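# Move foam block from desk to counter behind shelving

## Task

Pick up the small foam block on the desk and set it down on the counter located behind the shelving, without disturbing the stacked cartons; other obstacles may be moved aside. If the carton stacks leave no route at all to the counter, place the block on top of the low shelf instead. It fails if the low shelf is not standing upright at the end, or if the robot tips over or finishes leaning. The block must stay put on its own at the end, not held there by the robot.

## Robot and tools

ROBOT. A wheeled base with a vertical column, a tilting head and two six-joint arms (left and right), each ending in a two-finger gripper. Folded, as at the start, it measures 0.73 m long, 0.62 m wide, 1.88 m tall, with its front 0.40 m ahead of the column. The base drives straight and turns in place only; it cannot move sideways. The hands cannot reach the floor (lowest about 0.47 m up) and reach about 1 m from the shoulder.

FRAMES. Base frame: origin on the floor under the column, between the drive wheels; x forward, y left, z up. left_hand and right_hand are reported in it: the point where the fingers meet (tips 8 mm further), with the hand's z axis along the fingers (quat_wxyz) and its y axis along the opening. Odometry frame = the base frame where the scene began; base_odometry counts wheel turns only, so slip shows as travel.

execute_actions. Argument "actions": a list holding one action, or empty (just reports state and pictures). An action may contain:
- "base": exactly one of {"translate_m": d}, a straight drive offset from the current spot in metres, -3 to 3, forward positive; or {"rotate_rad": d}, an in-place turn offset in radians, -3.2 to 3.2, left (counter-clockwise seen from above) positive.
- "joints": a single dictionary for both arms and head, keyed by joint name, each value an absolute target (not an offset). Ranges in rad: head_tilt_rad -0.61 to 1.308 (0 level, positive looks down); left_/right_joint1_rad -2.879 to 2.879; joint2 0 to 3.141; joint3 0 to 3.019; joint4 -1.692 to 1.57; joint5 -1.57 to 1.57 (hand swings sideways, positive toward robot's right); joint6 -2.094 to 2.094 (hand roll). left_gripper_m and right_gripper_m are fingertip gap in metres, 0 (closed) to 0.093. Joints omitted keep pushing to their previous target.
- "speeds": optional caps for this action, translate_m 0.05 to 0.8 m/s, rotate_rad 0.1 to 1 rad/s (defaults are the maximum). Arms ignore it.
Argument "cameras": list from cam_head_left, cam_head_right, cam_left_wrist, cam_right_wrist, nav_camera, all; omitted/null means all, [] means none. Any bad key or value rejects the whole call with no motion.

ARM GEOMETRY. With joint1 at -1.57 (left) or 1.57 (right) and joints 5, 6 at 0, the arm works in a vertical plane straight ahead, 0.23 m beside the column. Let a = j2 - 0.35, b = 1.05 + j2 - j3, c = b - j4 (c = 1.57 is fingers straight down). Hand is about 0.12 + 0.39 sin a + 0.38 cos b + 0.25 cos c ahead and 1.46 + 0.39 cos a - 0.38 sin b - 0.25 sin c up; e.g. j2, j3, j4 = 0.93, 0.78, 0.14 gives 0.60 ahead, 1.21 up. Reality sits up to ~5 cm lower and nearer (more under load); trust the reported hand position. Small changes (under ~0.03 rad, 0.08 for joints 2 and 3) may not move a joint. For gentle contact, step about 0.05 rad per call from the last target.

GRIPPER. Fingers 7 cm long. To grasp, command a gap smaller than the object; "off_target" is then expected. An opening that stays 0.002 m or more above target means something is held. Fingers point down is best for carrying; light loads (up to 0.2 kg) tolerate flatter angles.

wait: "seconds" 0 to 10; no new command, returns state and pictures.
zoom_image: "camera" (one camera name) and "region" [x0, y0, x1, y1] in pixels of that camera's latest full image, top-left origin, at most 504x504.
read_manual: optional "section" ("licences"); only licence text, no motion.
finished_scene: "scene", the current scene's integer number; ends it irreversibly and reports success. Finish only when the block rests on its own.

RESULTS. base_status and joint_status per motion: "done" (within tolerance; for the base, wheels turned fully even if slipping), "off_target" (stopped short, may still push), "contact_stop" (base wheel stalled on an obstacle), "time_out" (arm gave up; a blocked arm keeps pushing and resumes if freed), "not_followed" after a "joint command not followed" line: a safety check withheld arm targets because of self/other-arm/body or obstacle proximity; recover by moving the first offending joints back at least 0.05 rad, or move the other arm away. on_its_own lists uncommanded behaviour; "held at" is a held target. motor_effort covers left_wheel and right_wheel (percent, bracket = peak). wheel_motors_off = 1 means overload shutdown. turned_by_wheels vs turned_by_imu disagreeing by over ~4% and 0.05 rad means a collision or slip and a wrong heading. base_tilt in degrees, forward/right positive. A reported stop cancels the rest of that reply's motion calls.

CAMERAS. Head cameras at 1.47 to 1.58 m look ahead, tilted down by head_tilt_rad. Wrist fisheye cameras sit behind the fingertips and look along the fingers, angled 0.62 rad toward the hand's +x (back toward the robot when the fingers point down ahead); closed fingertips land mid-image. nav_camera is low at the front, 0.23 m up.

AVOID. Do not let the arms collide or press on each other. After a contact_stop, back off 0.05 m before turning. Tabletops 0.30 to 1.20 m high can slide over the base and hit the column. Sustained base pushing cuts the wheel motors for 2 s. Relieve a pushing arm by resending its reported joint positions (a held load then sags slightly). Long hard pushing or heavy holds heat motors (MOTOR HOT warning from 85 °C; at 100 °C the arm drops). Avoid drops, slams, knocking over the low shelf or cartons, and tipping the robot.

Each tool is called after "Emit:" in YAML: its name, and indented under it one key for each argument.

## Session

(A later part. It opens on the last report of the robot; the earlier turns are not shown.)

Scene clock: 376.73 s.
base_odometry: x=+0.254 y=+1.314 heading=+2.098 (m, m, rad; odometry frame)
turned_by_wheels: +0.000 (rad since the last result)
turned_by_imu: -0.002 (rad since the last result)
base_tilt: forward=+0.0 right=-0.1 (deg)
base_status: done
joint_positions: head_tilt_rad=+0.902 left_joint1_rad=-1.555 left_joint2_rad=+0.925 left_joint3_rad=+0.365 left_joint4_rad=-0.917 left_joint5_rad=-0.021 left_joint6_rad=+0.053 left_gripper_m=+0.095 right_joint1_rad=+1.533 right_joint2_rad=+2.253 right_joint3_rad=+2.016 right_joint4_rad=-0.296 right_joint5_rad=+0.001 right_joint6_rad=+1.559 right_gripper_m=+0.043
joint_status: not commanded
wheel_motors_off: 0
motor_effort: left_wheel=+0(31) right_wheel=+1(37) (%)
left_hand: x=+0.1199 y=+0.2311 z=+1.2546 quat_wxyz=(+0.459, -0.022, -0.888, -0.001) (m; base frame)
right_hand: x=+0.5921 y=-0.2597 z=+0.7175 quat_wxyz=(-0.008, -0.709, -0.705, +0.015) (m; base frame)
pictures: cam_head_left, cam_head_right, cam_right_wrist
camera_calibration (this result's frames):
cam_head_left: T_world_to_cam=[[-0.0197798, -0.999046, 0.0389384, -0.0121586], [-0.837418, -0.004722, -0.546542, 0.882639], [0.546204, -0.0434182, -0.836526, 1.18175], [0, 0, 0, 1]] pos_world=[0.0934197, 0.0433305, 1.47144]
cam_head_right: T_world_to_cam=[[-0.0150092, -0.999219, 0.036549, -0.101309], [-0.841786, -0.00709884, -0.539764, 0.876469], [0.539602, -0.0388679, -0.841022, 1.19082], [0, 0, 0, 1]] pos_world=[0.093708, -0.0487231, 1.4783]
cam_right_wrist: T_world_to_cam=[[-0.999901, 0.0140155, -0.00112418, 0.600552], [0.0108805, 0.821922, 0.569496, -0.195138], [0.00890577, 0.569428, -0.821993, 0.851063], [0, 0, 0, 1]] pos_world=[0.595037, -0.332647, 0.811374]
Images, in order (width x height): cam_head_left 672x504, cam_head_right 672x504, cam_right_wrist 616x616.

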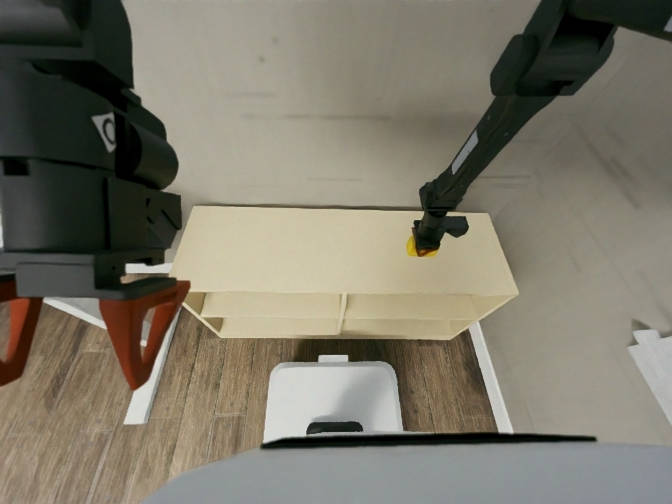

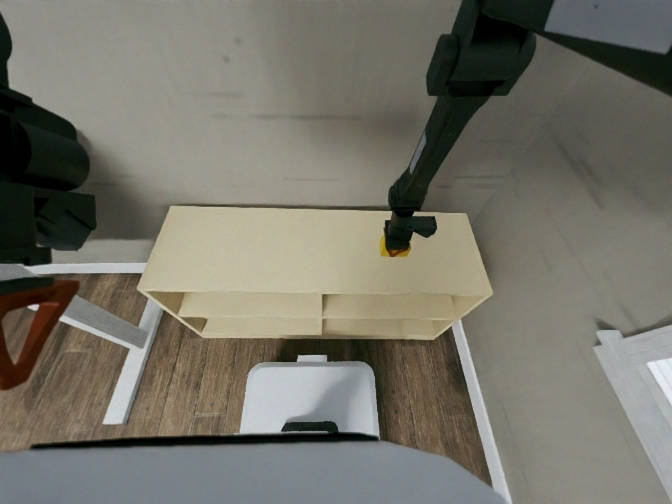

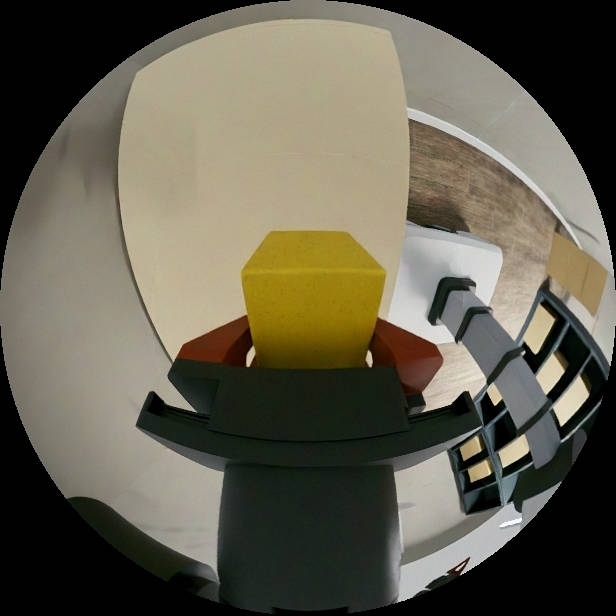

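Emit:
execute_actions:
  actions:
    - {"joints":{"right_joint2_rad":2.55,"right_joint3_rad":2.49,"right_joint4_rad":-0.46}}
  cameras: ["cam_head_right","cam_right_wrist"]

Scene clock: 383.80 s.
base_odometry: x=+0.254 y=+1.314 heading=+2.098 (m, m, rad; odometry frame)
turned_by_wheels: +0.000 (rad since the last result)
turned_by_imu: -0.001 (rad since the last result)
base_tilt: forward=+0.0 right=-0.1 (deg)
base_status: not commanded
joint_positions: head_tilt_rad=+0.902 left_joint1_rad=-1.555 left_joint2_rad=+0.925 left_joint3_rad=+0.364 left_joint4_rad=-0.917 left_joint5_rad=-0.021 left_joint6_rad=+0.053 left_gripper_m=+0.095 right_joint1_rad=+1.533 right_joint2_rad=+2.549 right_joint3_rad=+2.476 right_joint4_rad=-0.462 right_joint5_rad=+0.001 right_joint6_rad=+1.561 right_gripper_m=+0.043
joint_status: all done
wheel_motors_off: 0
motor_effort: left_wheel=-2(5) right_wheel=+2(10) (%)
left_hand: x=+0.1197 y=+0.2311 z=+1.2547 quat_wxyz=(+0.459, -0.022, -0.888, -0.001) (m; base frame)
right_hand: x=+0.5976 y=-0.2624 z=+0.6398 quat_wxyz=(-0.008, -0.710, -0.704, +0.016) (m; base frame)
pictures: cam_head_right, cam_right_wrist
camera_calibration (this result's frames):
cam_head_right: T_world_to_cam=[[-0.0150092, -0.999219, 0.036549, -0.101309], [-0.841786, -0.00709884, -0.539764, 0.876469], [0.539602, -0.0388679, -0.841022, 1.19082], [0, 0, 0, 1]] pos_world=[0.093708, -0.0487231, 1.4783]
cam_right_wrist: T_world_to_cam=[[-0.999866, 0.0163404, -0.0000575923, 0.60591], [0.0133991, 0.821895, 0.569481, -0.150243], [0.00935288, 0.569405, -0.822004, 0.788375], [0, 0, 0, 1]] pos_world=[0.600468, -0.335322, 0.733643]
Images, in order (width x height): cam_head_right 672x504, cam_right_wrist 616x616.

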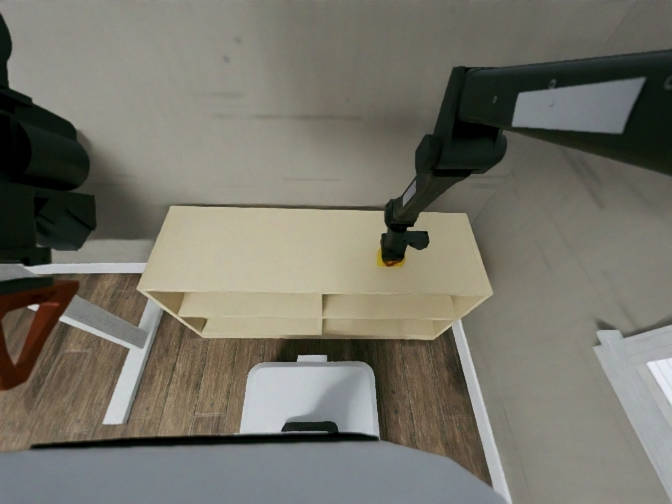

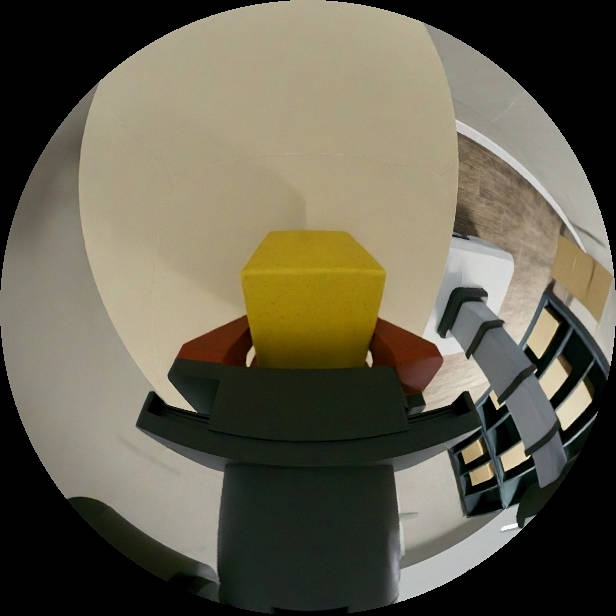

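Emit:
execute_actions:
  actions:
    - {"joints":{"right_joint2_rad":2.61,"right_joint4_rad":-0.41}}
  cameras: ["cam_head_right","cam_right_wrist"]

Scene clock: 392.13 s.
base_odometry: x=+0.254 y=+1.314 heading=+2.098 (m, m, rad; odometry frame)
turned_by_wheels: +0.000 (rad since the last result)
turned_by_imu: -0.001 (rad since the last result)
base_tilt: forward=+0.0 right=+0.0 (deg)
base_status: not commanded
joint_positions: head_tilt_rad=+0.902 left_joint1_rad=-1.555 left_joint2_rad=+0.925 left_joint3_rad=+0.364 left_joint4_rad=-0.917 left_joint5_rad=-0.021 left_joint6_rad=+0.053 left_gripper_m=+0.095 right_joint1_rad=+1.533 right_joint2_rad=+2.587 right_joint3_rad=+2.480 right_joint4_rad=-0.416 right_joint5_rad=+0.001 right_joint6_rad=+1.561 right_gripper_m=+0.043
joint_status: all done
wheel_motors_off: 0
motor_effort: left_wheel=-3(3) right_wheel=+2(3) (%)
left_hand: x=+0.1197 y=+0.2311 z=+1.2547 quat_wxyz=(+0.459, -0.022, -0.888, -0.001) (m; base frame)
right_hand: x=+0.5795 y=-0.2626 z=+0.6226 quat_wxyz=(-0.012, -0.710, -0.704, +0.012) (m; base frame)
pictures: cam_head_right, cam_right_wrist
camera_calibration (this result's frames):
cam_head_right: T_world_to_cam=[[-0.0150092, -0.999219, 0.036549, -0.101309], [-0.841786, -0.00709884, -0.539764, 0.876469], [0.539602, -0.0388679, -0.841022, 1.19082], [0, 0, 0, 1]] pos_world=[0.093708, -0.0487231, 1.4783]
cam_right_wrist: T_world_to_cam=[[-0.999804, 0.0163559, -0.011127, 0.594693], [0.0071103, 0.822016, 0.56942, -0.136311], [0.01846, 0.56923, -0.821971, 0.769193], [0, 0, 0, 1]] pos_world=[0.581347, -0.335524, 0.716491]
Images, in order (width x height): cam_head_right 672x504, cam_right_wrist 616x616.

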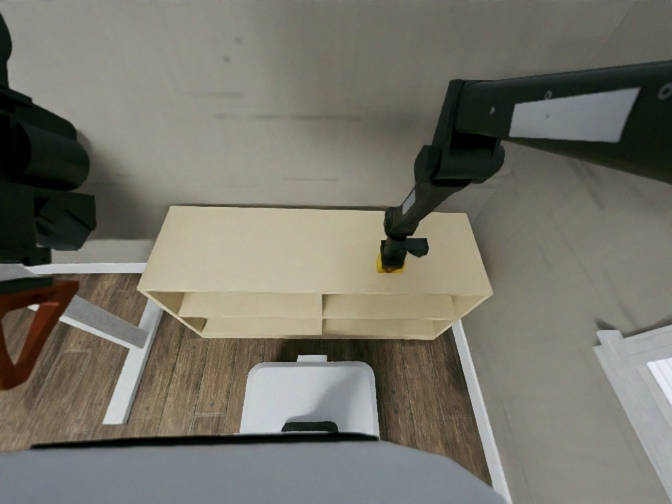

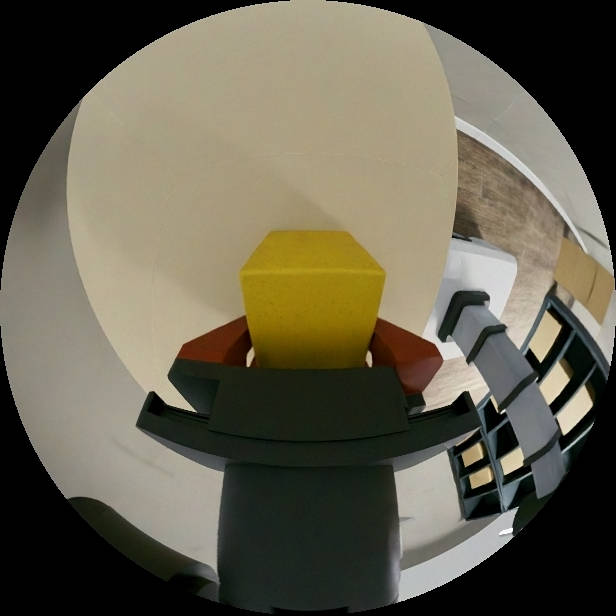

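Emit:
execute_actions:
  actions:
    - {"joints":{"right_gripper_m":0.09}}
  cameras: ["cam_head_right","cam_right_wrist"]

Emit:
execute_actions:
  actions:
    - {"joints":{"right_joint2_rad":2.25,"right_joint3_rad":2.02,"right_joint4_rad":-0.29}}
  cameras: []

Emit:
execute_actions:
  actions:
    - {"base":{"translate_m":-0.4}}
  cameras: ["cam_head_right","cam_head_left","nav_camera"]

Scene clock: 408.63 s.
base_odometry: x=+0.254 y=+1.314 heading=+2.098 (m, m, rad; odometry frame)
turned_by_wheels: +0.000 (rad since the last result)
turned_by_imu: -0.001 (rad since the last result)
base_tilt: forward=+0.0 right=-0.1 (deg)
base_status: not commanded
joint_positions: head_tilt_rad=+0.902 left_joint1_rad=-1.555 left_joint2_rad=+0.925 left_joint3_rad=+0.364 left_joint4_rad=-0.917 left_joint5_rad=-0.021 left_joint6_rad=+0.053 left_gripper_m=+0.095 right_joint1_rad=+1.533 right_joint2_rad=+2.591 right_joint3_rad=+2.481 right_joint4_rad=-0.416 right_joint5_rad=+0.001 right_joint6_rad=+1.561 right_gripper_m=+0.090
joint_status: all done
wheel_motors_off: 0
motor_effort: left_wheel=-2(2) right_wheel=+3(3) (%)
left_hand: x=+0.1197 y=+0.2311 z=+1.2547 quat_wxyz=(+0.459, -0.022, -0.888, -0.001) (m; base frame)
right_hand: x=+0.5768 y=-0.2626 z=+0.6210 quat_wxyz=(-0.011, -0.710, -0.704, +0.013) (m; base frame)
pictures: cam_head_right, cam_right_wrist
camera_calibration (this result's frames):
cam_head_right: T_world_to_cam=[[-0.0150092, -0.999219, 0.036549, -0.101309], [-0.841786, -0.00709884, -0.539765, 0.876469], [0.539603, -0.0388679, -0.841022, 1.19082], [0, 0, 0, 1]] pos_world=[0.093708, -0.0487231, 1.4783]
cam_right_wrist: T_world_to_cam=[[-0.999832, 0.016457, -0.00807699, 0.590093], [0.0089295, 0.821982, 0.569443, -0.136443], [0.0160105, 0.569276, -0.821991, 0.769353], [0, 0, 0, 1]] pos_world=[0.578894, -0.335531, 0.714864]
Images, in order (width x height): cam_head_right 672x504, cam_right_wrist 616x616.

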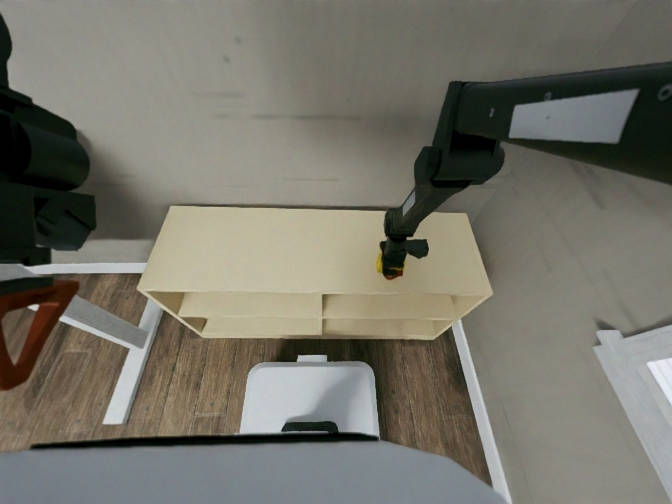

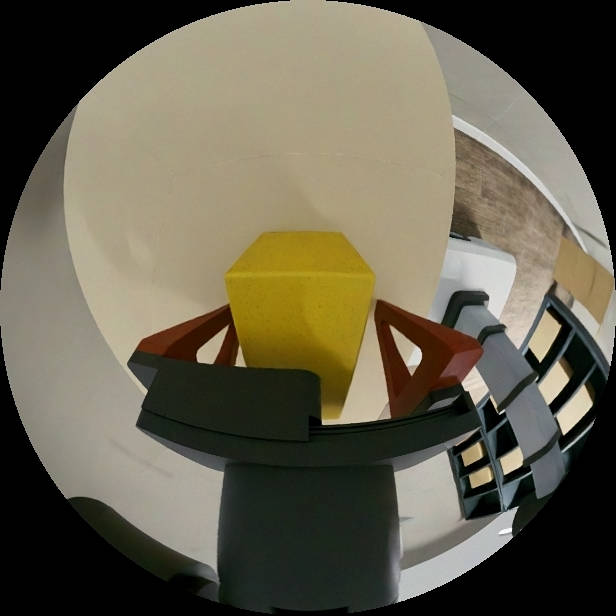

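Scene clock: 410.10 s.
base_odometry: x=+0.254 y=+1.314 heading=+2.098 (m, m, rad; odometry frame)
turned_by_wheels: +0.000 (rad since the last result)
turned_by_imu: +0.000 (rad since the last result)
base_tilt: forward=+0.1 right=-0.1 (deg)
base_status: not commanded
joint_positions: head_tilt_rad=+0.902 left_joint1_rad=-1.555 left_joint2_rad=+0.925 left_joint3_rad=+0.364 left_joint4_rad=-0.917 left_joint5_rad=-0.021 left_joint6_rad=+0.053 left_gripper_m=+0.095 right_joint1_rad=+1.533 right_joint2_rad=+2.241 right_joint3_rad=+2.019 right_joint4_rad=-0.298 right_joint5_rad=+0.001 right_joint6_rad=+1.561 right_gripper_m=+0.090
joint_status: all done
wheel_motors_off: 0
motor_effort: left_wheel=-3(2) right_wheel=+2(2) (%)
left_hand: x=+0.1197 y=+0.2311 z=+1.2547 quat_wxyz=(+0.459, -0.022, -0.888, -0.001) (m; base frame)
right_hand: x=+0.6023 y=-0.2597 z=+0.7235 quat_wxyz=(-0.013, -0.710, -0.704, +0.011) (m; base frame)
pictures: none
No camera images: the call's "cameras" was empty. Leave "cameras" out to get every camera's image.

Scene clock: 412.33 s.
base_odometry: x=+0.455 y=+0.968 heading=+2.097 (m, m, rad; odometry frame)
turned_by_wheels: -0.001 (rad since the last result)
turned_by_imu: -0.001 (rad since the last result)
base_tilt: forward=+0.1 right=-0.1 (deg)
base_status: done
joint_positions: head_tilt_rad=+0.902 left_joint1_rad=-1.555 left_joint2_rad=+0.925 left_joint3_rad=+0.362 left_joint4_rad=-0.917 left_joint5_rad=-0.021 left_joint6_rad=+0.053 left_gripper_m=+0.095 right_joint1_rad=+1.533 right_joint2_rad=+2.244 right_joint3_rad=+2.016 right_joint4_rad=-0.298 right_joint5_rad=+0.001 right_joint6_rad=+1.561 right_gripper_m=+0.090
joint_status: not commanded
wheel_motors_off: 0
motor_effort: left_wheel=-2(42) right_wheel=-1(38) (%)
left_hand: x=+0.1185 y=+0.2311 z=+1.2552 quat_wxyz=(+0.460, -0.022, -0.887, -0.001) (m; base frame)
right_hand: x=+0.5986 y=-0.2597 z=+0.7220 quat_wxyz=(-0.011, -0.710, -0.704, +0.013) (m; base frame)
pictures: cam_head_left, cam_head_right, nav_camera
camera_calibration (this result's frames):
cam_head_left: T_world_to_cam=[[-0.0197679, -0.999046, 0.0389445, -0.0121685], [-0.837585, -0.004722, -0.546286, 0.882253], [0.545949, -0.0434182, -0.836693, 1.18202], [0, 0, 0, 1]] pos_world=[0.0933988, 0.0433305, 1.47143]
cam_head_right: T_world_to_cam=[[-0.0149981, -0.999219, 0.0365536, -0.101317], [-0.841951, -0.00709884, -0.539507, 0.876081], [0.539345, -0.0388679, -0.841187, 1.19109], [0, 0, 0, 1]] pos_world=[0.0936892, -0.0487231, 1.47828]
Images, in order (width x height): cam_head_left 672x504, cam_head_right 672x504, nav_camera 672x504.

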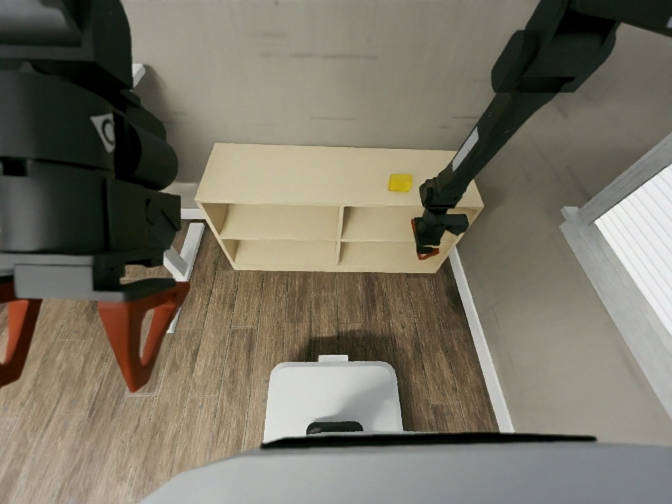

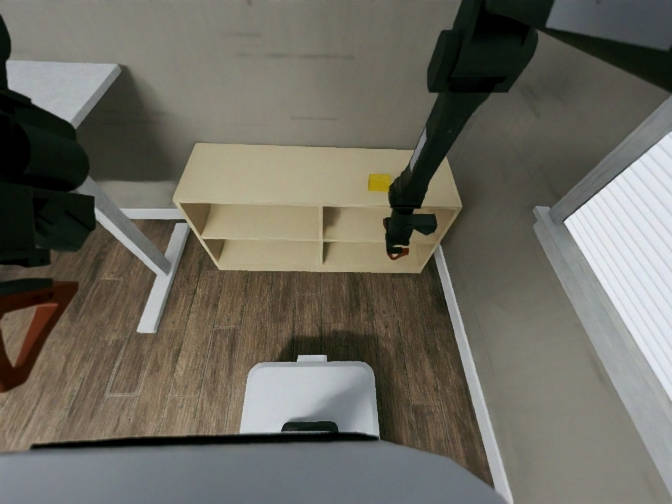

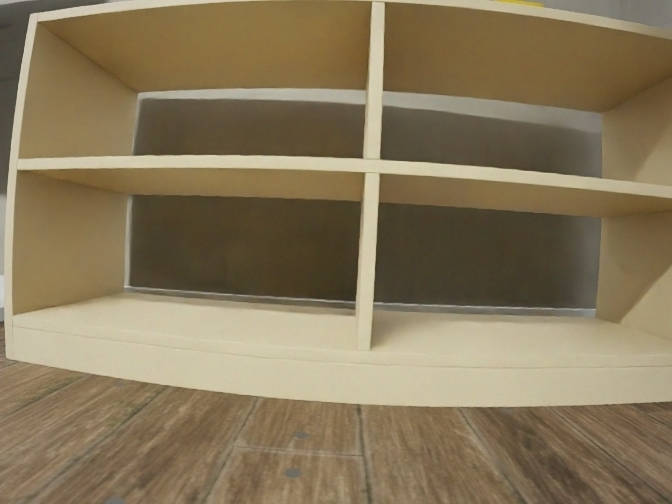

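Emit:
finished_scene:
  scene: 1

The scene is finished: the task was done.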